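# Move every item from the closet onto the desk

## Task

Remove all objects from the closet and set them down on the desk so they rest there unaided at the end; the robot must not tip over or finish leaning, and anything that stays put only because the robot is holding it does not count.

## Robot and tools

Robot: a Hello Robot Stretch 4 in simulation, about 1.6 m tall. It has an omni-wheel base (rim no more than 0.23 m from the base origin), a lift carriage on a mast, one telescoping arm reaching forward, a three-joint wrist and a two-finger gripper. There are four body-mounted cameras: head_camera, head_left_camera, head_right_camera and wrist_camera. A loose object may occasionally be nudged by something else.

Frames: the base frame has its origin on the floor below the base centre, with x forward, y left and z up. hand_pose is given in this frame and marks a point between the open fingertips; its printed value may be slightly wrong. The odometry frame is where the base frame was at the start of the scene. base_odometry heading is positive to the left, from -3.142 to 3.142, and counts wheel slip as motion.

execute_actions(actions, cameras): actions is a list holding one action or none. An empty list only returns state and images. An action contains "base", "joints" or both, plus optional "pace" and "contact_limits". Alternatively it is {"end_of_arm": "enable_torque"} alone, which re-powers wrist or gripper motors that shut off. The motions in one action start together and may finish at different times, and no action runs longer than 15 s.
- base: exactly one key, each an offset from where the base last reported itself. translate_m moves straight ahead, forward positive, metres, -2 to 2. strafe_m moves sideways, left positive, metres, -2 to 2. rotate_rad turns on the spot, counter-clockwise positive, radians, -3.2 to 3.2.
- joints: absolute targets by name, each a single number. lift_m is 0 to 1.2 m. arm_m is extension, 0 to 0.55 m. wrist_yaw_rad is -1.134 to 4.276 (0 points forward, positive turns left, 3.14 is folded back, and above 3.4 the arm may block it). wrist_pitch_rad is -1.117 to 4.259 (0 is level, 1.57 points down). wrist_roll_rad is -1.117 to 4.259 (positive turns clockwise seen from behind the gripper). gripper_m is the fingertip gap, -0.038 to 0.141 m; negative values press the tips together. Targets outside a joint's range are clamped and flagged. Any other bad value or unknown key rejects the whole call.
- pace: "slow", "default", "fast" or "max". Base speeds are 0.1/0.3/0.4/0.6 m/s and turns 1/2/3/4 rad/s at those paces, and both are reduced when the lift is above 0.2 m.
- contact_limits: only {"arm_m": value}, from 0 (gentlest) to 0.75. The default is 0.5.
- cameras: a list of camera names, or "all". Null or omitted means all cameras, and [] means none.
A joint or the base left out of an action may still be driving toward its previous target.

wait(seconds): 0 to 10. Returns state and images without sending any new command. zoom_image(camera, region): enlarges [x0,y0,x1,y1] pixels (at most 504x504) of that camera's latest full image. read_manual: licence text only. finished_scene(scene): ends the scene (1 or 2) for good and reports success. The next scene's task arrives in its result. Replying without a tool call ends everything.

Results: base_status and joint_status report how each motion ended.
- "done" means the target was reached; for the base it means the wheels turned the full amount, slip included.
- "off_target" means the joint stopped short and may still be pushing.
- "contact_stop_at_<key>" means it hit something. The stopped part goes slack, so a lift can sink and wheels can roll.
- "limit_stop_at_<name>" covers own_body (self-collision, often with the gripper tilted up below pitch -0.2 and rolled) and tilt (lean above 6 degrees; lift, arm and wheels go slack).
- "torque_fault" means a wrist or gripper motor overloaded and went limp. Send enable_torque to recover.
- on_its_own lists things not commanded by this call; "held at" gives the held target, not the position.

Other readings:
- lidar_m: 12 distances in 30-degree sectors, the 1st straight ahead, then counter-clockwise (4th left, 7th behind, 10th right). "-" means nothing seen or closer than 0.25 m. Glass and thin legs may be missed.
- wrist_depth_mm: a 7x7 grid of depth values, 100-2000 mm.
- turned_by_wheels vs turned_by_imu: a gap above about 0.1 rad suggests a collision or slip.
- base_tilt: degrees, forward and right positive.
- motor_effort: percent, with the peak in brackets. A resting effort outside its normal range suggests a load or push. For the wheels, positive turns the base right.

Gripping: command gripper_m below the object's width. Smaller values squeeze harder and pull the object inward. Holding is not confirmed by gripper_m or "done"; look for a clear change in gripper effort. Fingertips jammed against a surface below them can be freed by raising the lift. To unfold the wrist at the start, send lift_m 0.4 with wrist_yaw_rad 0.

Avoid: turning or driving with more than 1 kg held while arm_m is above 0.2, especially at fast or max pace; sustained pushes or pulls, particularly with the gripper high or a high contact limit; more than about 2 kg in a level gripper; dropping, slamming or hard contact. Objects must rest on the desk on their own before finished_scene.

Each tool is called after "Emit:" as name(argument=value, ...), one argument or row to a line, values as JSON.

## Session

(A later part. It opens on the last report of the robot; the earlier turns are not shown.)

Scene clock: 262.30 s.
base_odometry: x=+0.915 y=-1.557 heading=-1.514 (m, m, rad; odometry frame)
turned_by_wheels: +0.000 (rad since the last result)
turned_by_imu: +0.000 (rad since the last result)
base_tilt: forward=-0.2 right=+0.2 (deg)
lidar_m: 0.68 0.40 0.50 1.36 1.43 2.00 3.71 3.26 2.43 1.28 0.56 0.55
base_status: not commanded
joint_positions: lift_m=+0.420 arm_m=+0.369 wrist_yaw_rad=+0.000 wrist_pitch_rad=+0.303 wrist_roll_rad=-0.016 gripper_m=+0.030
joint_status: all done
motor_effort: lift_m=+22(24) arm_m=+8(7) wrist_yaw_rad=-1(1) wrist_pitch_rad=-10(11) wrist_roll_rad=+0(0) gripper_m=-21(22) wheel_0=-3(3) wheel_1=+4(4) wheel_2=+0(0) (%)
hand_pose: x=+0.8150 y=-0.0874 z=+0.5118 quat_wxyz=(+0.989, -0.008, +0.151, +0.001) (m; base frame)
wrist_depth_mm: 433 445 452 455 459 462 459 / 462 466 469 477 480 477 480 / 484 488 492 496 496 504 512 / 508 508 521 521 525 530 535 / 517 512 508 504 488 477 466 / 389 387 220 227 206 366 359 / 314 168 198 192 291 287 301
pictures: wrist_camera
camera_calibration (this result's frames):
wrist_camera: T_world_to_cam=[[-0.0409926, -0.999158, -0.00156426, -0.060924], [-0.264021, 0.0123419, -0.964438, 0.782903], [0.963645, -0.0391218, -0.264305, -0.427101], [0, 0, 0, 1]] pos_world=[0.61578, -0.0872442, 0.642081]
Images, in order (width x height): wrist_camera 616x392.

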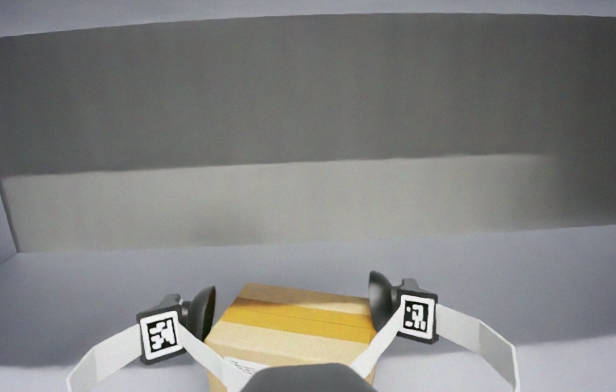

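Emit:
execute_actions(
  actions=[
    {"joints":{"arm_m":0.03}},
  ],
  cameras=["head_camera","head_left_camera"],
)

Emit:
execute_actions(
  actions=[
    {"base":{"translate_m":-0.6},"joints":{"lift_m":1.1}},
  ],
  cameras=[],
)

Emit:
execute_actions(
  actions=[
    {"base":{"rotate_rad":3.05}},
  ],
  cameras=[],
)

Emit:
execute_actions(
  actions=[
    {"base":{"strafe_m":1.55},"pace":"fast"},
  ],
  cameras=[],
)

Emit:
execute_actions(
  actions=[
    {"base":{"translate_m":1.2},"pace":"fast"},
  ],
  cameras=["wrist_camera","head_camera"],
)

Scene clock: 265.37 s.
base_odometry: x=+0.915 y=-1.557 heading=-1.514 (m, m, rad; odometry frame)
turned_by_wheels: +0.000 (rad since the last result)
turned_by_imu: +0.000 (rad since the last result)
base_tilt: forward=-0.3 right=+0.3 (deg)
lidar_m: 0.65 0.41 0.51 1.36 1.44 2.02 3.69 3.25 2.41 1.28 0.56 0.52
base_status: not commanded
joint_positions: lift_m=+0.420 arm_m=+0.031 wrist_yaw_rad=+0.000 wrist_pitch_rad=+0.303 wrist_roll_rad=-0.016 gripper_m=+0.030
joint_status: all done
motor_effort: lift_m=+21(22) arm_m=-8(7) wrist_yaw_rad=-1(9) wrist_pitch_rad=-9(11) wrist_roll_rad=+1(0) gripper_m=-3(22) wheel_0=-3(3) wheel_1=+4(4) wheel_2=+0(0) (%)
hand_pose: x=+0.4776 y=-0.0874 z=+0.5120 quat_wxyz=(+0.989, -0.008, +0.151, +0.001) (m; base frame)
wrist_depth_mm: 430 492 574 647 683 683 676 / 647 778 778 788 798 809 820 / 634 820 831 831 854 842 866 / 634 768 750 723 609 683 676 / 530 521 517 504 525 517 539 / 585 904 211 946 220 960 960 / 603 809 842 156 831 820 842
pictures: head_camera, head_left_camera
Images, in order (width x height): head_camera 420x560, head_left_camera 420x672.

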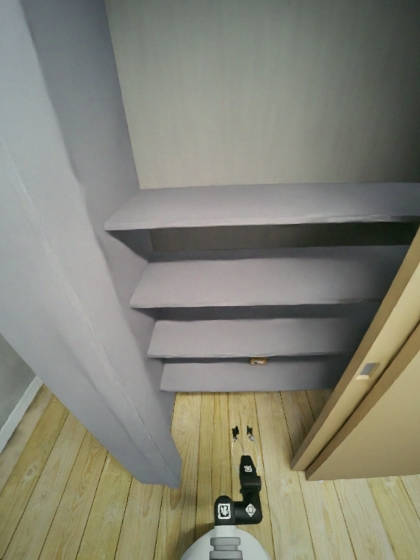

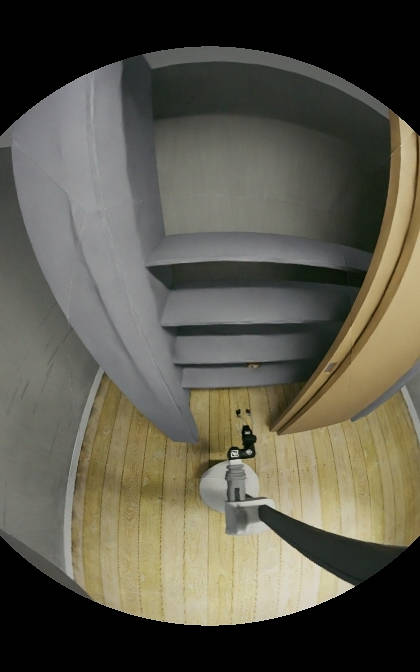

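Scene clock: 268.90 s.
base_odometry: x=+0.881 y=-0.958 heading=-1.514 (m, m, rad; odometry frame)
turned_by_wheels: -0.001 (rad since the last result)
turned_by_imu: +0.001 (rad since the last result)
base_tilt: forward=-0.3 right=+0.3 (deg)
lidar_m: 0.95 0.99 1.42 1.37 1.44 2.06 2.73 2.49 2.45 2.31 1.34 1.05
base_status: done
joint_positions: lift_m=+1.100 arm_m=+0.031 wrist_yaw_rad=+0.000 wrist_pitch_rad=+0.303 wrist_roll_rad=-0.016 gripper_m=+0.030
joint_status: all done
motor_effort: lift_m=+21(22) arm_m=-7(7) wrist_yaw_rad=-1(0) wrist_pitch_rad=-8(9) wrist_roll_rad=+1(0) gripper_m=-4(3) wheel_0=-5(12) wheel_1=-6(12) wheel_2=+4(14) (%)
hand_pose: x=+0.4776 y=-0.0874 z=+1.1920 quat_wxyz=(+0.989, -0.008, +0.151, +0.001) (m; base frame)
wrist_depth_mm: 621 991 1308 1336 1336 676 661 / 647 991 1336 1366 1397 707 691 / 676 768 1397 1430 1397 723 723 / 707 759 1499 1499 1499 759 759 / 750 759 1366 1336 1229 809 798 / 809 798 210 1430 219 842 842 / 1708 820 1255 156 1255 878 904
pictures: none
No camera images: the call's "cameras" was empty. Leave "cameras" out to get every camera's image.

Scene clock: 272.53 s.
base_odometry: x=+0.881 y=-0.958 heading=+1.535 (m, m, rad; odometry frame)
turned_by_wheels: +3.049 (rad since the last result)
turned_by_imu: +3.028 (rad since the last result)
base_tilt: forward=-0.3 right=+0.3 (deg)
lidar_m: 3.01 2.31 2.47 2.29 1.51 1.06 1.09 0.99 1.48 1.38 1.41 1.83
base_status: done
joint_positions: lift_m=+1.100 arm_m=+0.031 wrist_yaw_rad=+0.000 wrist_pitch_rad=+0.303 wrist_roll_rad=-0.016 gripper_m=+0.030
joint_status: not commanded
motor_effort: lift_m=+21(21) arm_m=-7(7) wrist_yaw_rad=-1(1) wrist_pitch_rad=-9(9) wrist_roll_rad=+1(2) gripper_m=-3(4) wheel_0=-5(12) wheel_1=-5(9) wheel_2=-6(11) (%)
hand_pose: x=+0.4776 y=-0.0874 z=+1.1920 quat_wxyz=(+0.989, -0.008, +0.151, +0.001) (m; base frame)
wrist_depth_mm: - - - - - - 1618 / - - - - - - 1576 / - - - - - - 1618 / - - - - - - 1661 / - - - - - - 1661 / - - 211 - 220 - 1661 / 1756 1808 1708 156 1661 1708 1618
pictures: none
No camera images: the call's "cameras" was empty. Leave "cameras" out to get every camera's image.

Scene clock: 278.57 s.
base_odometry: x=-0.667 y=-0.902 heading=+1.535 (m, m, rad; odometry frame)
turned_by_wheels: +0.000 (rad since the last result)
turned_by_imu: -0.001 (rad since the last result)
base_tilt: forward=-0.3 right=+0.3 (deg)
lidar_m: 2.12 1.20 0.80 0.73 0.78 1.07 1.04 1.09 1.48 2.96 3.01 2.28
base_status: done
joint_positions: lift_m=+1.100 arm_m=+0.031 wrist_yaw_rad=+0.000 wrist_pitch_rad=+0.303 wrist_roll_rad=-0.016 gripper_m=+0.030
joint_status: not commanded
motor_effort: lift_m=+21(21) arm_m=-7(7) wrist_yaw_rad=-1(1) wrist_pitch_rad=-9(9) wrist_roll_rad=-1(0) gripper_m=-3(4) wheel_0=-3(11) wheel_1=+5(17) wheel_2=+0(4) (%)
hand_pose: x=+0.4776 y=-0.0874 z=+1.1920 quat_wxyz=(+0.989, -0.008, +0.151, +0.001) (m; base frame)
wrist_depth_mm: 1661 - - - - - - / 1661 - - - - - - / 1661 - - - - - - / 1537 - - - - - - / 1537 - - - - - - / 1464 - 211 - 220 - - / 1464 1756 1808 156 1661 1708 1708
pictures: none
No camera images: the call's "cameras" was empty. Leave "cameras" out to get every camera's image.

Scene clock: 283.70 s.
base_odometry: x=-0.625 y=+0.297 heading=+1.535 (m, m, rad; odometry frame)
turned_by_wheels: +0.001 (rad since the last result)
turned_by_imu: -0.004 (rad since the last result)
base_tilt: forward=-0.3 right=+0.2 (deg)
lidar_m: 0.93 0.96 0.89 0.83 0.86 1.19 2.29 2.36 3.09 2.87 2.67 1.01
base_status: done
joint_positions: lift_m=+1.100 arm_m=+0.031 wrist_yaw_rad=+0.000 wrist_pitch_rad=+0.303 wrist_roll_rad=-0.016 gripper_m=+0.030
joint_status: not commanded
motor_effort: lift_m=+21(21) arm_m=-7(7) wrist_yaw_rad=-1(2) wrist_pitch_rad=-9(9) wrist_roll_rad=-1(0) gripper_m=-3(4) wheel_0=+4(9) wheel_1=+8(10) wheel_2=-3(14) (%)
hand_pose: x=+0.4776 y=-0.0874 z=+1.1920 quat_wxyz=(+0.989, -0.008, +0.151, +0.001) (m; base frame)
wrist_depth_mm: 1281 1281 1308 1366 1397 1430 1464 / 1308 1336 1366 1430 1430 1499 1576 / 1366 1397 1430 1499 1499 1576 1661 / 1366 1229 1205 1160 1138 1098 1661 / 842 831 809 809 842 891 1863 / 1499 1618 210 1661 219 1863 1921 / 1576 1661 1708 156 1708 1708 1661
pictures: head_camera, wrist_camera
camera_calibration (this result's frames):
wrist_camera: T_world_to_cam=[[-0.0412129, -0.999149, -0.00180452, -0.0733395], [-0.263501, 0.012611, -0.964577, 1.3498], [0.963778, -0.0392775, -0.263797, 0.0771088], [0, 0, 0, 1]] pos_world=[0.278335, -0.0872707, 1.32219]
Images, in order (width x height): head_camera 420x560, wrist_camera 616x392.

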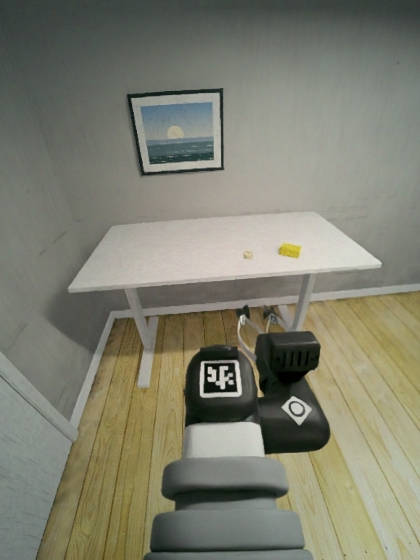

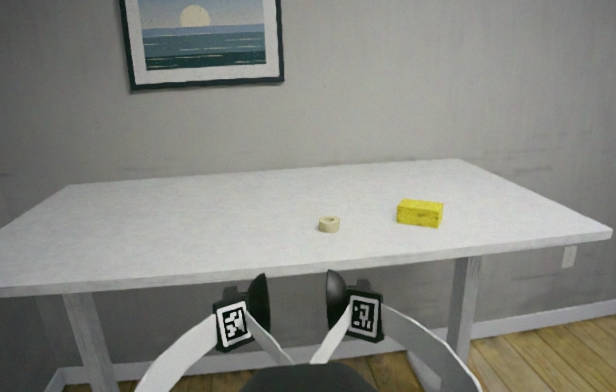

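Emit:
execute_actions(
  actions=[
    {"base":{"rotate_rad":-3.05},"joints":{"lift_m":0.5,"gripper_m":0.14}},
  ],
  cameras=[],
)

Emit:
execute_actions(
  actions=[
    {"base":{"strafe_m":1.5},"pace":"fast"},
  ],
  cameras=[],
)

Emit:
execute_actions(
  actions=[
    {"base":{"translate_m":1.6},"pace":"fast"},
  ],
  cameras=["head_camera","wrist_camera"],
)

Scene clock: 288.07 s.
base_odometry: x=-0.624 y=+0.297 heading=-1.513 (m, m, rad; odometry frame)
turned_by_wheels: -3.049 (rad since the last result)
turned_by_imu: -3.030 (rad since the last result)
base_tilt: forward=-0.2 right=+0.3 (deg)
lidar_m: 2.24 2.39 2.93 2.84 2.38 0.99 0.92 0.99 0.88 0.83 0.91 1.22
base_status: done
joint_positions: lift_m=+0.500 arm_m=+0.031 wrist_yaw_rad=+0.000 wrist_pitch_rad=+0.303 wrist_roll_rad=-0.016 gripper_m=+0.140
joint_status: all done
motor_effort: lift_m=+14(15) arm_m=-7(7) wrist_yaw_rad=-2(1) wrist_pitch_rad=-8(9) wrist_roll_rad=+2(0) gripper_m=+0(2) wheel_0=+4(5) wheel_1=+7(12) wheel_2=+6(11) (%)
hand_pose: x=+0.4776 y=-0.0874 z=+0.5926 quat_wxyz=(+0.989, -0.008, +0.151, +0.001) (m; base frame)
wrist_depth_mm: - 1808 1863 - - 1618 1098 / - 1863 1921 - - 1576 1118 / - - - - - 1618 1118 / - - - - - 1708 1160 / 1661 1576 1618 1576 1537 1464 1160 / 1229 209 1229 1229 1078 1060 1098 / 1008 960 976 148 976 931 946
pictures: none
No camera images: the call's "cameras" was empty. Leave "cameras" out to get every camera's image.

Scene clock: 292.97 s.
base_odometry: x=+0.873 y=+0.383 heading=-1.513 (m, m, rad; odometry frame)
turned_by_wheels: +0.000 (rad since the last result)
turned_by_imu: +0.000 (rad since the last result)
base_tilt: forward=-0.3 right=+0.3 (deg)
lidar_m: 2.27 1.88 1.39 1.32 1.41 1.73 1.67 1.11 1.36 2.36 2.47 2.36
base_status: done
joint_positions: lift_m=+0.500 arm_m=+0.031 wrist_yaw_rad=+0.000 wrist_pitch_rad=+0.303 wrist_roll_rad=-0.016 gripper_m=+0.140
joint_status: not commanded
motor_effort: lift_m=+14(14) arm_m=-7(7) wrist_yaw_rad=-1(1) wrist_pitch_rad=-8(9) wrist_roll_rad=-1(1) gripper_m=+0(0) wheel_0=-1(14) wheel_1=+1(20) wheel_2=+0(4) (%)
hand_pose: x=+0.4776 y=-0.0874 z=+0.5925 quat_wxyz=(+0.989, -0.008, +0.151, +0.001) (m; base frame)
wrist_depth_mm: - - 1863 - 1863 1863 1921 / - - 1983 - 1983 - - / - - - - - - - / - - - - - - - / 1661 1618 1576 1537 1499 1499 1430 / 1229 209 1255 1205 1098 1078 1138 / 991 976 976 147 976 931 946
pictures: none
No camera images: the call's "cameras" was empty. Leave "cameras" out to get every camera's image.

Scene clock: 298.23 s.
base_odometry: x=+0.966 y=-1.214 heading=-1.513 (m, m, rad; odometry frame)
turned_by_wheels: +0.001 (rad since the last result)
turned_by_imu: -0.005 (rad since the last result)
base_tilt: forward=-0.3 right=+0.3 (deg)
lidar_m: 0.72 0.71 1.35 1.28 1.38 1.91 3.33 2.82 2.49 2.39 1.02 0.86
base_status: done
joint_positions: lift_m=+0.500 arm_m=+0.031 wrist_yaw_rad=+0.000 wrist_pitch_rad=+0.303 wrist_roll_rad=-0.016 gripper_m=+0.140
joint_status: not commanded
motor_effort: lift_m=+14(14) arm_m=-7(7) wrist_yaw_rad=-1(1) wrist_pitch_rad=-9(8) wrist_roll_rad=+1(0) gripper_m=+0(0) wheel_0=+3(10) wheel_1=+5(11) wheel_2=+0(18) (%)
hand_pose: x=+0.4776 y=-0.0874 z=+0.5925 quat_wxyz=(+0.989, -0.008, +0.151, +0.001) (m; base frame)
wrist_depth_mm: 402 831 1060 1078 1078 1098 484 / 410 768 1098 1138 1138 1138 500 / 418 820 1160 1182 1182 1182 517 / 442 820 1008 976 946 917 539 / 459 585 1308 1308 1281 1281 564 / 484 209 1205 1205 1098 603 597 / 517 512 976 147 976 676 615
pictures: head_camera, wrist_camera
camera_calibration (this result's frames):
wrist_camera: T_world_to_cam=[[-0.041203, -0.999149, -0.00180407, -0.0744239], [-0.263501, 0.0126079, -0.964577, 0.771549], [0.963779, -0.0392681, -0.263797, -0.0810265], [0, 0, 0, 1]] pos_world=[0.278329, -0.08727, 0.722709]
Images, in order (width x height): head_camera 420x560, wrist_camera 616x392.

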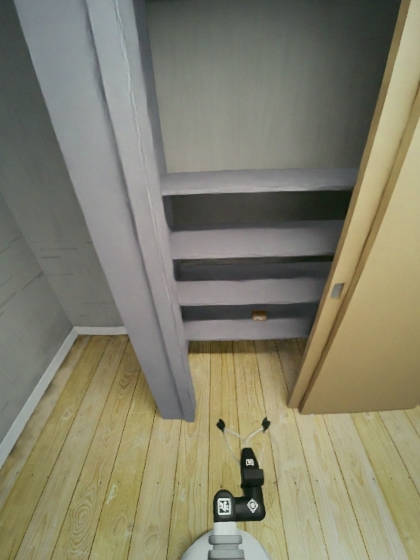

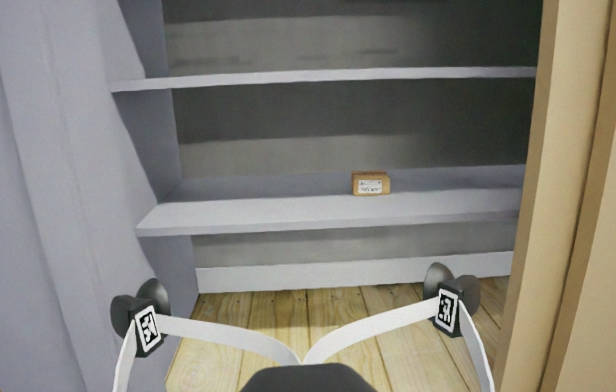

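Emit:
execute_actions(
  actions=[
    {"base":{"strafe_m":-0.2},"joints":{"lift_m":0.43}},
  ],
  cameras=[],
)

Emit:
execute_actions(
  actions=[
    {"base":{"translate_m":0.4},"joints":{"arm_m":0.3}},
  ],
  cameras=["wrist_camera","head_camera"],
)

Scene clock: 300.83 s.
base_odometry: x=+0.766 y=-1.226 heading=-1.513 (m, m, rad; odometry frame)
turned_by_wheels: +0.000 (rad since the last result)
turned_by_imu: -0.001 (rad since the last result)
base_tilt: forward=-0.2 right=+0.2 (deg)
lidar_m: 1.00 0.78 1.55 1.50 1.58 2.20 3.32 2.82 2.30 2.19 1.00 0.77
base_status: done
joint_positions: lift_m=+0.430 arm_m=+0.031 wrist_yaw_rad=+0.000 wrist_pitch_rad=+0.303 wrist_roll_rad=-0.016 gripper_m=+0.140
joint_status: all done
motor_effort: lift_m=+14(13) arm_m=-7(7) wrist_yaw_rad=-2(2) wrist_pitch_rad=-8(9) wrist_roll_rad=+1(0) gripper_m=+1(0) wheel_0=+2(11) wheel_1=-6(14) wheel_2=+0(1) (%)
hand_pose: x=+0.4776 y=-0.0874 z=+0.5225 quat_wxyz=(+0.989, -0.008, +0.151, +0.001) (m; base frame)
wrist_depth_mm: 809 1025 960 1060 715 430 421 / 866 1098 1098 1118 1098 445 442 / 866 1118 1160 1138 1008 462 462 / 809 976 976 917 569 484 484 / 831 1255 1255 1281 580 512 512 / 820 210 1118 1118 580 530 539 / 809 866 878 147 621 564 569
pictures: none
No camera images: the call's "cameras" was empty. Leave "cameras" out to get every camera's image.

Scene clock: 303.67 s.
base_odometry: x=+0.789 y=-1.625 heading=-1.512 (m, m, rad; odometry frame)
turned_by_wheels: +0.001 (rad since the last result)
turned_by_imu: -0.001 (rad since the last result)
base_tilt: forward=-0.3 right=+0.3 (deg)
lidar_m: 0.60 0.50 0.45 1.49 1.57 2.22 3.77 3.08 2.29 1.14 0.45 0.42
base_status: done
joint_positions: lift_m=+0.430 arm_m=+0.299 wrist_yaw_rad=+0.000 wrist_pitch_rad=+0.302 wrist_roll_rad=-0.016 gripper_m=+0.140
joint_status: all done
motor_effort: lift_m=+14(15) arm_m=+7(8) wrist_yaw_rad=-1(0) wrist_pitch_rad=-8(9) wrist_roll_rad=-1(0) gripper_m=+1(1) wheel_0=+4(7) wheel_1=+7(8) wheel_2=-4(15) (%)
hand_pose: x=+0.7450 y=-0.0874 z=+0.5226 quat_wxyz=(+0.989, -0.008, +0.151, +0.001) (m; base frame)
wrist_depth_mm: 364 415 452 469 466 469 469 / 469 473 477 484 492 496 492 / 496 496 504 508 508 517 517 / 512 512 521 525 535 539 544 / 535 535 535 525 517 504 492 / 410 209 404 315 359 353 377 / 334 320 312 147 325 312 315
pictures: head_camera, wrist_camera
camera_calibration (this result's frames):
wrist_camera: T_world_to_cam=[[-0.0411176, -0.999153, -0.00181565, -0.0635648], [-0.263232, 0.0125856, -0.96465, 0.774404], [0.963856, -0.0391861, -0.263527, -0.357427], [0, 0, 0, 1]] pos_world=[0.545743, -0.0872635, 0.652722]
Images, in order (width x height): head_camera 420x560, wrist_camera 616x392.

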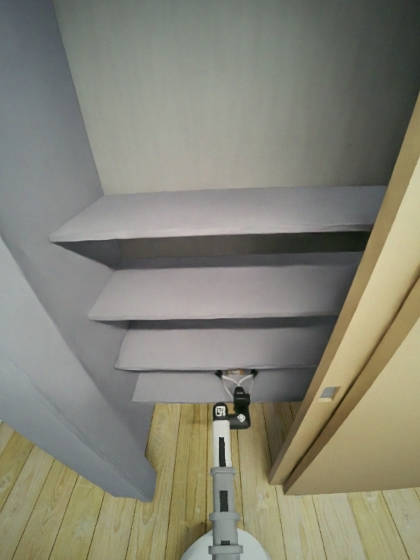

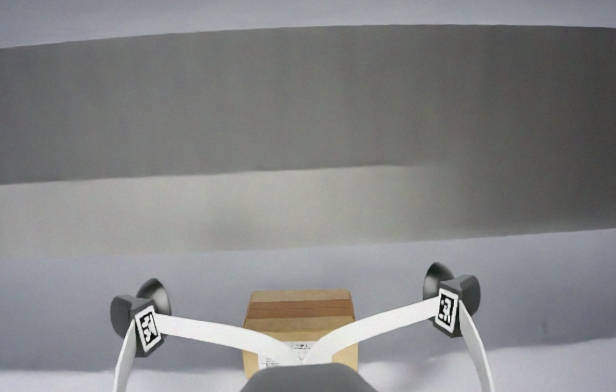

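Emit:
execute_actions(
  actions=[
    {"joints":{"arm_m":0.40,"lift_m":0.378}},
  ],
  cameras=["wrist_camera"],
)

Emit:
execute_actions(
  actions=[
    {"joints":{"gripper_m":0.0}},
  ],
  cameras=["wrist_camera"],
)

Emit:
execute_actions(
  actions=[
    {"joints":{"lift_m":0.43},"pace":"slow"},
  ],
  cameras=[],
)

Emit:
execute_actions(
  actions=[
    {"joints":{"arm_m":0.03},"pace":"slow"},
  ],
  cameras=["wrist_camera"],
)

Scene clock: 305.90 s.
base_odometry: x=+0.789 y=-1.625 heading=-1.512 (m, m, rad; odometry frame)
turned_by_wheels: +0.000 (rad since the last result)
turned_by_imu: +0.000 (rad since the last result)
base_tilt: forward=-0.2 right=+0.2 (deg)
lidar_m: 0.61 0.48 0.44 1.47 1.58 2.20 3.76 3.08 2.28 1.13 0.45 0.41
base_status: not commanded
joint_positions: lift_m=+0.378 arm_m=+0.399 wrist_yaw_rad=+0.000 wrist_pitch_rad=+0.302 wrist_roll_rad=-0.016 gripper_m=+0.140
joint_status: all done
motor_effort: lift_m=+14(15) arm_m=+8(9) wrist_yaw_rad=-1(0) wrist_pitch_rad=-7(8) wrist_roll_rad=+0(1) gripper_m=-1(1) wheel_0=+4(4) wheel_1=+6(6) wheel_2=-4(4) (%)
hand_pose: x=+0.8450 y=-0.0874 z=+0.4706 quat_wxyz=(+0.989, -0.008, +0.151, +0.001) (m; base frame)
wrist_depth_mm: 359 364 370 375 375 377 377 / 375 379 387 387 392 394 397 / 392 399 404 407 407 415 415 / 415 418 421 424 430 433 436 / 424 421 415 407 399 389 382 / 319 210 317 228 278 274 294 / 259 249 192 147 237 242 243
pictures: wrist_camera
camera_calibration (this result's frames):
wrist_camera: T_world_to_cam=[[-0.0411479, -0.999151, -0.00181568, -0.0595302], [-0.263233, 0.0125937, -0.96465, 0.750589], [0.963854, -0.0392154, -0.263528, -0.467505], [0, 0, 0, 1]] pos_world=[0.645737, -0.0872658, 0.600747]
Images, in order (width x height): wrist_camera 616x392.

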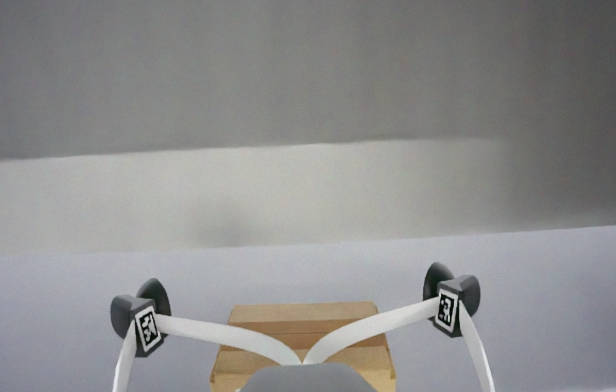

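Scene clock: 308.27 s.
base_odometry: x=+0.789 y=-1.625 heading=-1.512 (m, m, rad; odometry frame)
turned_by_wheels: +0.000 (rad since the last result)
turned_by_imu: +0.000 (rad since the last result)
base_tilt: forward=-0.3 right=+0.2 (deg)
lidar_m: 0.62 0.49 0.45 1.49 1.57 2.18 3.80 3.12 2.27 1.15 0.45 0.41
base_status: not commanded
joint_positions: lift_m=+0.378 arm_m=+0.399 wrist_yaw_rad=+0.000 wrist_pitch_rad=+0.303 wrist_roll_rad=-0.016 gripper_m=+0.001
joint_status: all done
motor_effort: lift_m=+14(14) arm_m=+7(7) wrist_yaw_rad=-1(2) wrist_pitch_rad=-9(9) wrist_roll_rad=+3(0) gripper_m=-24(25) wheel_0=+4(4) wheel_1=+7(6) wheel_2=-4(4) (%)
hand_pose: x=+0.8450 y=-0.0874 z=+0.4705 quat_wxyz=(+0.989, -0.008, +0.151, +0.001) (m; base frame)
wrist_depth_mm: 359 364 366 373 375 377 379 / 375 382 387 389 392 394 394 / 394 394 402 404 413 413 415 / 413 415 421 427 427 436 436 / 430 421 413 407 399 392 382 / 317 319 206 312 200 296 296 / 253 164 182 181 186 233 236
pictures: wrist_camera
camera_calibration (this result's frames):
wrist_camera: T_world_to_cam=[[-0.0413342, -0.999144, -0.00179854, -0.0594337], [-0.263629, 0.0126425, -0.964541, 0.750755], [0.963738, -0.0393944, -0.263926, -0.467218], [0, 0, 0, 1]] pos_world=[0.64574, -0.08728, 0.600716]
Images, in order (width x height): wrist_camera 616x392.

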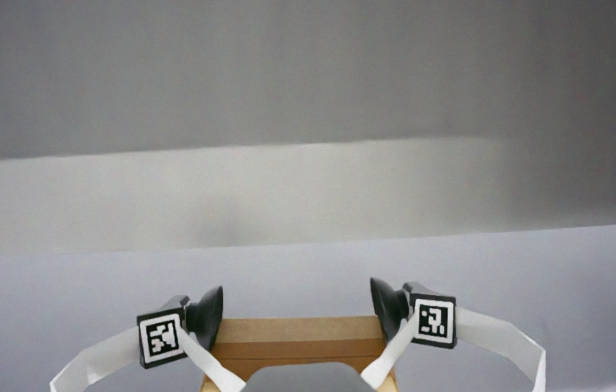

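Scene clock: 309.57 s.
base_odometry: x=+0.789 y=-1.625 heading=-1.512 (m, m, rad; odometry frame)
turned_by_wheels: +0.000 (rad since the last result)
turned_by_imu: +0.000 (rad since the last result)
base_tilt: forward=-0.2 right=+0.3 (deg)
lidar_m: 0.62 0.49 0.45 1.48 1.58 2.16 3.75 3.08 2.29 1.13 0.44 0.42
base_status: not commanded
joint_positions: lift_m=+0.430 arm_m=+0.399 wrist_yaw_rad=+0.000 wrist_pitch_rad=+0.303 wrist_roll_rad=-0.016 gripper_m=+0.001
joint_status: all done
motor_effort: lift_m=+22(22) arm_m=+7(7) wrist_yaw_rad=+0(2) wrist_pitch_rad=-10(11) wrist_roll_rad=+0(1) gripper_m=-23(24) wheel_0=+3(4) wheel_1=+7(7) wheel_2=-4(4) (%)
hand_pose: x=+0.8450 y=-0.0874 z=+0.5218 quat_wxyz=(+0.989, -0.008, +0.151, +0.001) (m; base frame)
wrist_depth_mm: 362 364 370 375 375 377 379 / 375 379 384 387 392 392 394 / 394 397 402 407 410 410 415 / 413 415 424 424 427 433 436 / 436 436 442 445 452 452 455 / 404 407 207 399 199 375 375 / 322 164 182 181 186 300 304
pictures: none
No camera images: the call's "cameras" was empty. Leave "cameras" out to get every camera's image.

Scene clock: 314.53 s.
base_odometry: x=+0.789 y=-1.625 heading=-1.512 (m, m, rad; odometry frame)
turned_by_wheels: +0.000 (rad since the last result)
turned_by_imu: -0.001 (rad since the last result)
base_tilt: forward=-0.2 right=+0.2 (deg)
lidar_m: 0.61 0.50 0.46 1.49 1.57 2.18 3.79 3.08 2.29 1.15 0.44 0.43
base_status: not commanded
joint_positions: lift_m=+0.430 arm_m=+0.031 wrist_yaw_rad=+0.000 wrist_pitch_rad=+0.303 wrist_roll_rad=-0.016 gripper_m=+0.001
joint_status: all done
motor_effort: lift_m=+22(22) arm_m=-8(8) wrist_yaw_rad=-1(1) wrist_pitch_rad=-10(10) wrist_roll_rad=+0(0) gripper_m=-23(24) wheel_0=+4(4) wheel_1=+6(7) wheel_2=-4(4) (%)
hand_pose: x=+0.4776 y=-0.0874 z=+0.5218 quat_wxyz=(+0.989, -0.008, +0.151, +0.001) (m; base frame)
wrist_depth_mm: 362 418 488 549 591 603 585 / 715 723 732 741 750 741 759 / 759 759 768 778 778 788 788 / 750 778 778 750 732 715 691 / 554 544 539 525 512 500 496 / 433 418 206 421 200 427 917 / 741 165 182 181 187 809 820
pictures: wrist_camera
camera_calibration (this result's frames):
wrist_camera: T_world_to_cam=[[-0.0412596, -0.999147, -0.00178732, -0.0745477], [-0.263895, 0.0126228, -0.964469, 0.703466], [0.963668, -0.039322, -0.264191, -0.0994468], [0, 0, 0, 1]] pos_world=[0.278399, -0.0872742, 0.652065]
Images, in order (width x height): wrist_camera 616x392.

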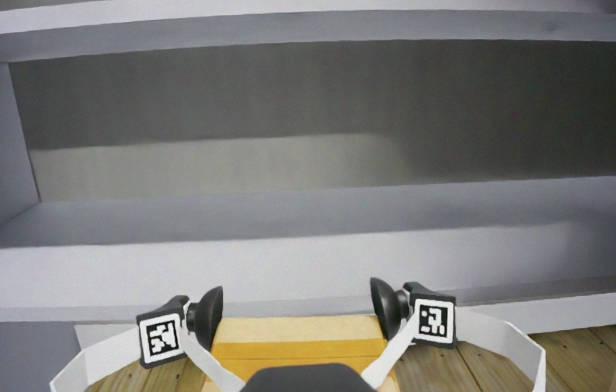

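Held. To the desk.

Emit:
execute_actions(
  actions=[
    {"base":{"translate_m":-0.6},"joints":{"lift_m":1.1}},
  ],
  cameras=[],
)

Emit:
execute_actions(
  actions=[
    {"base":{"rotate_rad":3.05}},
  ],
  cameras=[],
)

Emit:
execute_actions(
  actions=[
    {"base":{"strafe_m":1.6}},
  ],
  cameras=[],
)

Emit:
execute_actions(
  actions=[
    {"base":{"translate_m":1.25}},
  ],
  cameras=["wrist_camera","head_camera"],
)

Scene clock: 318.67 s.
base_odometry: x=+0.755 y=-1.026 heading=-1.513 (m, m, rad; odometry frame)
turned_by_wheels: +0.000 (rad since the last result)
turned_by_imu: +0.001 (rad since the last result)
base_tilt: forward=-0.3 right=+0.3 (deg)
lidar_m: 0.98 0.94 1.57 1.49 1.58 2.23 3.13 2.55 2.32 2.19 1.29 0.94
base_status: done
joint_positions: lift_m=+1.100 arm_m=+0.031 wrist_yaw_rad=+0.000 wrist_pitch_rad=+0.303 wrist_roll_rad=-0.016 gripper_m=+0.001
joint_status: all done
motor_effort: lift_m=+21(20) arm_m=-7(7) wrist_yaw_rad=+0(1) wrist_pitch_rad=-11(10) wrist_roll_rad=+1(1) gripper_m=-23(23) wheel_0=-4(8) wheel_1=-5(10) wheel_2=+3(14) (%)
hand_pose: x=+0.4775 y=-0.0874 z=+1.1918 quat_wxyz=(+0.989, -0.008, +0.151, +0.001) (m; base frame)
wrist_depth_mm: 866 1229 1229 1255 647 609 609 / 878 1255 1308 1308 668 627 627 / 715 1308 1366 1366 707 661 668 / 715 1078 1182 1464 723 699 699 / 699 1182 1336 1336 778 741 741 / 715 1060 206 1078 200 759 778 / 741 165 181 180 186 820 820
pictures: none
No camera images: the call's "cameras" was empty. Leave "cameras" out to get every camera's image.

Scene clock: 322.30 s.
base_odometry: x=+0.755 y=-1.026 heading=+1.536 (m, m, rad; odometry frame)
turned_by_wheels: +3.049 (rad since the last result)
turned_by_imu: +3.028 (rad since the last result)
base_tilt: forward=-0.3 right=+0.2 (deg)
lidar_m: 2.42 2.35 2.34 2.17 1.42 0.96 0.96 0.97 1.61 1.50 1.54 2.02
base_status: done
joint_positions: lift_m=+1.100 arm_m=+0.031 wrist_yaw_rad=+0.000 wrist_pitch_rad=+0.303 wrist_roll_rad=-0.016 gripper_m=+0.001
joint_status: not commanded
motor_effort: lift_m=+18(22) arm_m=-7(7) wrist_yaw_rad=-2(2) wrist_pitch_rad=-11(10) wrist_roll_rad=+0(0) gripper_m=-24(24) wheel_0=-4(9) wheel_1=-6(7) wheel_2=-7(11) (%)
hand_pose: x=+0.4776 y=-0.0874 z=+1.1920 quat_wxyz=(+0.988, -0.008, +0.151, +0.001) (m; base frame)
wrist_depth_mm: - - - - - - 1708 / - - - - - - 1708 / - - - - - - 1808 / - - - - - - 1808 / - - - - - - 1808 / - - 206 - 200 - 1863 / 1808 164 181 181 187 1661 1708
pictures: none
No camera images: the call's "cameras" was empty. Leave "cameras" out to get every camera's image.

Scene clock: 328.97 s.
base_odometry: x=-0.844 y=-0.970 heading=+1.536 (m, m, rad; odometry frame)
turned_by_wheels: +0.000 (rad since the last result)
turned_by_imu: +0.000 (rad since the last result)
base_tilt: forward=-0.3 right=+0.3 (deg)
lidar_m: 2.18 0.97 0.60 0.56 0.58 0.78 1.47 1.05 1.41 3.13 3.23 2.30
base_status: done
joint_positions: lift_m=+1.100 arm_m=+0.031 wrist_yaw_rad=+0.000 wrist_pitch_rad=+0.303 wrist_roll_rad=-0.016 gripper_m=+0.001
joint_status: not commanded
motor_effort: lift_m=+18(18) arm_m=-7(7) wrist_yaw_rad=-1(0) wrist_pitch_rad=-11(10) wrist_roll_rad=+1(2) gripper_m=-23(24) wheel_0=-3(11) wheel_1=+4(14) wheel_2=+0(7) (%)
hand_pose: x=+0.4776 y=-0.0874 z=+1.1920 quat_wxyz=(+0.988, -0.008, +0.151, +0.001) (m; base frame)
wrist_depth_mm: 1366 - - - - - - / 1336 - - - - - - / 1336 - - - - - - / 1281 - - - - - - / 1255 - - - - - - / 1229 1661 206 - 200 - - / 1118 164 182 181 186 1618 1661
pictures: none
No camera images: the call's "cameras" was empty. Leave "cameras" out to get every camera's image.

Scene clock: 334.60 s.
base_odometry: x=-0.801 y=+0.279 heading=+1.536 (m, m, rad; odometry frame)
turned_by_wheels: +0.000 (rad since the last result)
turned_by_imu: -0.004 (rad since the last result)
base_tilt: forward=-0.3 right=+0.2 (deg)
lidar_m: 0.92 0.96 0.71 0.67 0.67 0.93 2.25 2.32 3.01 3.04 2.68 1.02
base_status: done
joint_positions: lift_m=+1.100 arm_m=+0.031 wrist_yaw_rad=+0.000 wrist_pitch_rad=+0.303 wrist_roll_rad=-0.016 gripper_m=+0.001
joint_status: not commanded
motor_effort: lift_m=+18(19) arm_m=-7(7) wrist_yaw_rad=-1(1) wrist_pitch_rad=-11(10) wrist_roll_rad=+1(1) gripper_m=-23(22) wheel_0=+3(10) wheel_1=+5(16) wheel_2=-6(14) (%)
hand_pose: x=+0.4775 y=-0.0874 z=+1.1920 quat_wxyz=(+0.988, -0.008, +0.151, +0.001) (m; base frame)
wrist_depth_mm: 1255 1281 1308 1336 1430 1464 1537 / 1336 1336 1336 1430 1464 1537 1576 / 1366 1397 1430 1499 1499 1576 1661 / 1366 1205 1182 1138 1118 1078 1078 / 842 831 820 854 842 878 1808 / 1336 1098 206 1661 200 1308 1863 / 1255 165 182 181 186 1430 1661
pictures: head_camera, wrist_camera
camera_calibration (this result's frames):
wrist_camera: T_world_to_cam=[[-0.0411843, -0.99915, -0.0017859, -0.0733689], [-0.26412, 0.0126107, -0.964407, 1.34989], [0.96361, -0.0392468, -0.264415, 0.0779867], [0, 0, 0, 1]] pos_world=[0.278363, -0.0872688, 1.32233]
Images, in order (width x height): head_camera 420x560, wrist_camera 616x392.

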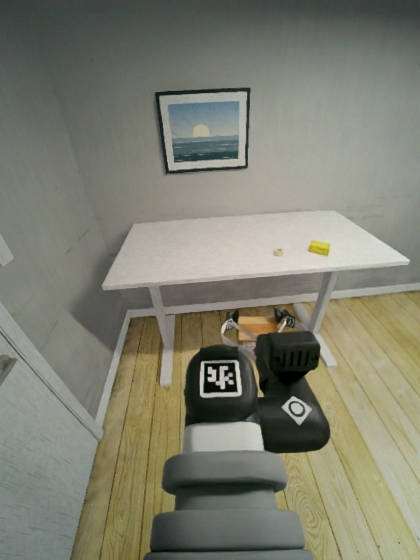

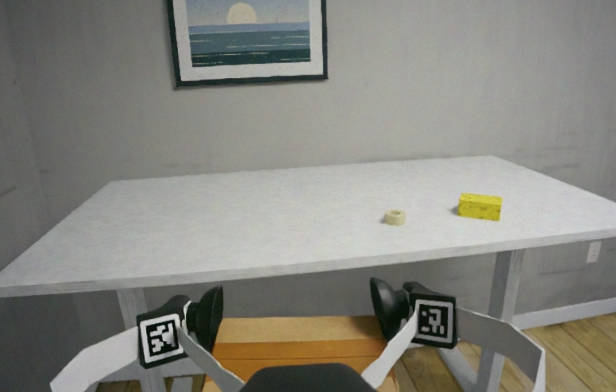

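Same placement as before.

Emit:
execute_actions(
  actions=[
    {"base":{"translate_m":0.4},"joints":{"arm_m":0.5,"wrist_pitch_rad":1.1}},
  ],
  cameras=[],
)

Emit:
execute_actions(
  actions=[
    {"joints":{"lift_m":1.08},"pace":"slow"},
  ],
  cameras=["wrist_camera"],
)

Emit:
execute_actions(
  actions=[
    {"joints":{"gripper_m":0.14}},
  ],
  cameras=["wrist_camera"],
)

Emit:
execute_actions(
  actions=[
    {"joints":{"lift_m":1.19},"pace":"slow"},
  ],
  cameras=["wrist_camera"],
)

Emit:
execute_actions(
  actions=[
    {"base":{"translate_m":-0.4},"joints":{"arm_m":0.03,"wrist_pitch_rad":0.3,"wrist_yaw_rad":0.8}},
  ],
  cameras=["head_camera"],
)

Scene clock: 338.30 s.
base_odometry: x=-0.787 y=+0.678 heading=+1.537 (m, m, rad; odometry frame)
turned_by_wheels: +0.001 (rad since the last result)
turned_by_imu: -0.001 (rad since the last result)
base_tilt: forward=-0.4 right=+0.2 (deg)
lidar_m: 0.51 0.53 0.73 0.68 0.72 1.00 2.35 2.78 3.23 3.02 0.86 0.61
base_status: done
joint_positions: lift_m=+1.100 arm_m=+0.499 wrist_yaw_rad=+0.000 wrist_pitch_rad=+1.101 wrist_roll_rad=-0.016 gripper_m=+0.001
joint_status: all done
motor_effort: lift_m=+18(18) arm_m=+7(9) wrist_yaw_rad=-1(1) wrist_pitch_rad=-5(12) wrist_roll_rad=+1(0) gripper_m=-23(23) wheel_0=+5(8) wheel_1=+7(12) wheel_2=-4(15) (%)
hand_pose: x=+0.8002 y=-0.0874 z=+1.0209 quat_wxyz=(+0.852, -0.007, +0.523, +0.004) (m; base frame)
wrist_depth_mm: 413 413 410 418 418 421 424 / 379 382 379 382 382 387 392 / 349 351 351 353 355 357 359 / 325 327 327 329 329 330 332 / 304 304 306 306 306 307 309 / 283 285 207 287 200 289 289 / 264 164 182 181 186 267 270
pictures: none
No camera images: the call's "cameras" was empty. Leave "cameras" out to get every camera's image.

Scene clock: 339.23 s.
base_odometry: x=-0.787 y=+0.678 heading=+1.537 (m, m, rad; odometry frame)
turned_by_wheels: +0.000 (rad since the last result)
turned_by_imu: +0.000 (rad since the last result)
base_tilt: forward=-0.3 right=+0.3 (deg)
lidar_m: 0.52 0.58 0.73 0.66 0.71 0.98 2.37 2.75 3.22 3.02 0.88 0.57
base_status: not commanded
joint_positions: lift_m=+1.080 arm_m=+0.499 wrist_yaw_rad=+0.000 wrist_pitch_rad=+1.101 wrist_roll_rad=-0.016 gripper_m=+0.001
joint_status: all done
motor_effort: lift_m=+15(18) arm_m=+7(8) wrist_yaw_rad=+0(2) wrist_pitch_rad=-6(5) wrist_roll_rad=-1(0) gripper_m=-24(23) wheel_0=+5(5) wheel_1=+6(6) wheel_2=-4(4) (%)
hand_pose: x=+0.8002 y=-0.0874 z=+1.0012 quat_wxyz=(+0.852, -0.007, +0.523, +0.004) (m; base frame)
wrist_depth_mm: 387 387 387 389 387 394 399 / 353 355 353 355 359 362 364 / 327 327 327 330 330 334 334 / 304 304 306 306 307 309 309 / 281 283 286 286 287 289 289 / 264 265 207 268 200 270 270 / 249 164 182 181 186 250 253
pictures: wrist_camera
camera_calibration (this result's frames):
wrist_camera: T_world_to_cam=[[-0.029881, -0.999153, 0.0283005, -0.0995864], [-0.874876, 0.01245, -0.484186, 1.25898], [0.483424, -0.0392274, -0.874507, 0.711715], [0, 0, 0, 1]] pos_world=[0.754419, -0.0872575, 1.2348]
Images, in order (width x height): wrist_camera 616x392.

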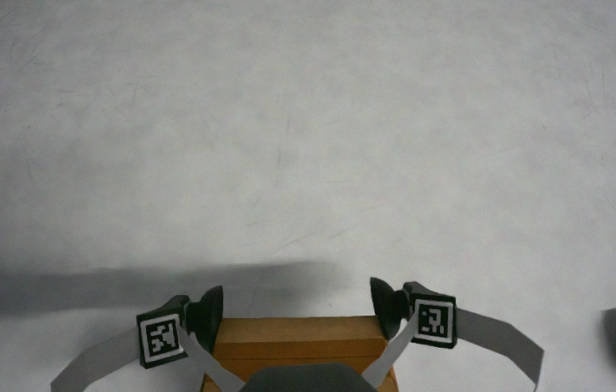

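Scene clock: 341.60 s.
base_odometry: x=-0.787 y=+0.678 heading=+1.537 (m, m, rad; odometry frame)
turned_by_wheels: +0.000 (rad since the last result)
turned_by_imu: +0.000 (rad since the last result)
base_tilt: forward=-0.4 right=+0.3 (deg)
lidar_m: 0.51 0.57 0.75 0.67 0.72 0.98 2.37 2.74 3.20 3.01 0.86 0.61
base_status: not commanded
joint_positions: lift_m=+1.080 arm_m=+0.499 wrist_yaw_rad=+0.000 wrist_pitch_rad=+1.101 wrist_roll_rad=-0.016 gripper_m=+0.140
joint_status: all done
motor_effort: lift_m=+14(14) arm_m=+7(7) wrist_yaw_rad=-1(3) wrist_pitch_rad=-3(5) wrist_roll_rad=+2(0) gripper_m=+1(23) wheel_0=+5(5) wheel_1=+6(6) wheel_2=-4(4) (%)
hand_pose: x=+0.8003 y=-0.0874 z=+1.0013 quat_wxyz=(+0.852, -0.007, +0.523, +0.004) (m; base frame)
wrist_depth_mm: 384 387 387 392 392 394 399 / 355 353 357 357 359 364 366 / 327 329 329 330 330 332 336 / 303 304 306 306 307 310 309 / 283 283 285 286 287 289 289 / 265 210 267 268 264 263 270 / 250 249 208 147 253 253 254
pictures: wrist_camera
camera_calibration (this result's frames):
wrist_camera: T_world_to_cam=[[-0.02992, -0.999152, 0.0282879, -0.0995443], [-0.874673, 0.0124738, -0.484553, 1.25931], [0.48379, -0.0392405, -0.874304, 0.711214], [0, 0, 0, 1]] pos_world=[0.754429, -0.0872598, 1.23484]
Images, in order (width x height): wrist_camera 616x392.

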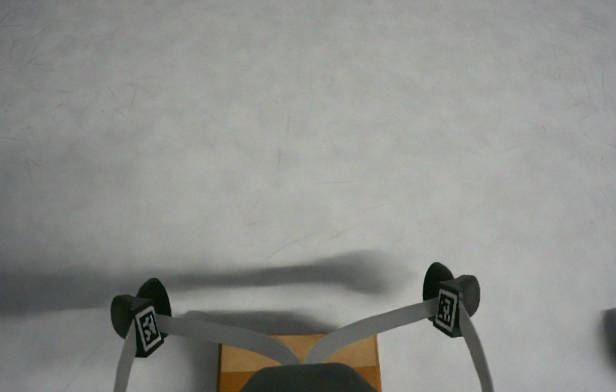

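Scene clock: 343.37 s.
base_odometry: x=-0.787 y=+0.678 heading=+1.537 (m, m, rad; odometry frame)
turned_by_wheels: +0.000 (rad since the last result)
turned_by_imu: +0.000 (rad since the last result)
base_tilt: forward=-0.3 right=+0.3 (deg)
lidar_m: 0.52 0.54 0.73 0.67 0.74 0.96 2.35 2.75 3.20 3.02 0.89 0.56
base_status: not commanded
joint_positions: lift_m=+1.190 arm_m=+0.499 wrist_yaw_rad=+0.000 wrist_pitch_rad=+1.101 wrist_roll_rad=-0.016 gripper_m=+0.140
joint_status: all done
motor_effort: lift_m=+22(20) arm_m=+7(7) wrist_yaw_rad=-2(2) wrist_pitch_rad=-3(5) wrist_roll_rad=+0(0) gripper_m=+0(0) wheel_0=+6(5) wheel_1=+6(7) wheel_2=-4(4) (%)
hand_pose: x=+0.8003 y=-0.0874 z=+1.1107 quat_wxyz=(+0.852, -0.007, +0.523, +0.004) (m; base frame)
wrist_depth_mm: 539 539 539 539 549 554 554 / 496 500 496 500 504 504 508 / 459 455 459 459 462 466 469 / 424 424 424 427 430 433 433 / 397 399 399 402 402 404 402 / 368 210 373 375 368 368 377 / 349 347 347 147 355 353 342
pictures: wrist_camera
camera_calibration (this result's frames):
wrist_camera: T_world_to_cam=[[-0.0299201, -0.999152, 0.028288, -0.102639], [-0.874673, 0.0124738, -0.484554, 1.31232], [0.48379, -0.0392406, -0.874304, 0.806865], [0, 0, 0, 1]] pos_world=[0.75443, -0.0872599, 1.34424]
Images, in order (width x height): wrist_camera 616x392.

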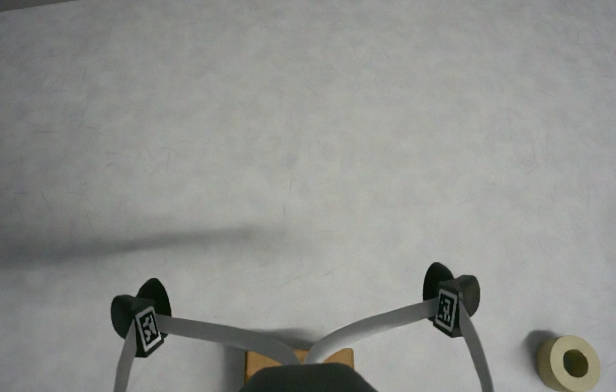

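Scene clock: 346.20 s.
base_odometry: x=-0.801 y=+0.279 heading=+1.536 (m, m, rad; odometry frame)
turned_by_wheels: -0.001 (rad since the last result)
turned_by_imu: +0.000 (rad since the last result)
base_tilt: forward=-0.3 right=+0.3 (deg)
lidar_m: 0.94 0.96 0.74 0.66 0.69 0.95 2.25 2.37 3.02 3.04 2.71 1.03
base_status: done
joint_positions: lift_m=+1.190 arm_m=+0.031 wrist_yaw_rad=+0.800 wrist_pitch_rad=+0.303 wrist_roll_rad=-0.016 gripper_m=+0.140
joint_status: all done
motor_effort: lift_m=+21(21) arm_m=-7(9) wrist_yaw_rad=-1(5) wrist_pitch_rad=-9(10) wrist_roll_rad=+1(1) gripper_m=+0(1) wheel_0=-5(11) wheel_1=-7(10) wheel_2=+4(13) (%)
hand_pose: x=+0.4568 y=+0.1367 z=+1.2820 quat_wxyz=(+0.910, -0.066, +0.136, +0.386) (m; base frame)
wrist_depth_mm: 603 715 891 1118 1430 1255 1098 / 621 707 917 1182 1464 1281 1138 / 634 732 946 1229 1499 1336 1182 / 647 750 946 1281 1537 1308 1229 / 654 768 991 1281 991 960 931 / 676 210 991 1366 798 683 723 / 683 759 1008 147 1808 1499 634
pictures: head_camera
Images, in order (width x height): head_camera 420x560.

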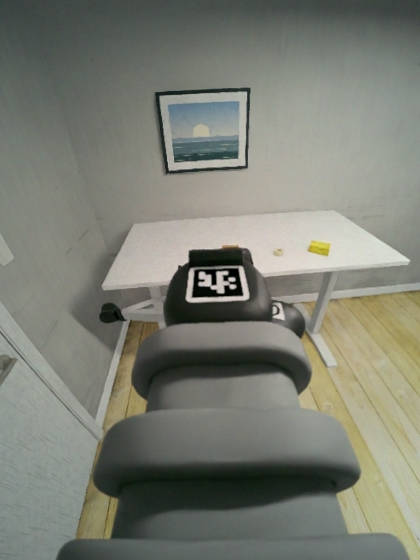

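Emit:
finished_scene(
  scene=1,
)

The scene is finished: the task was done.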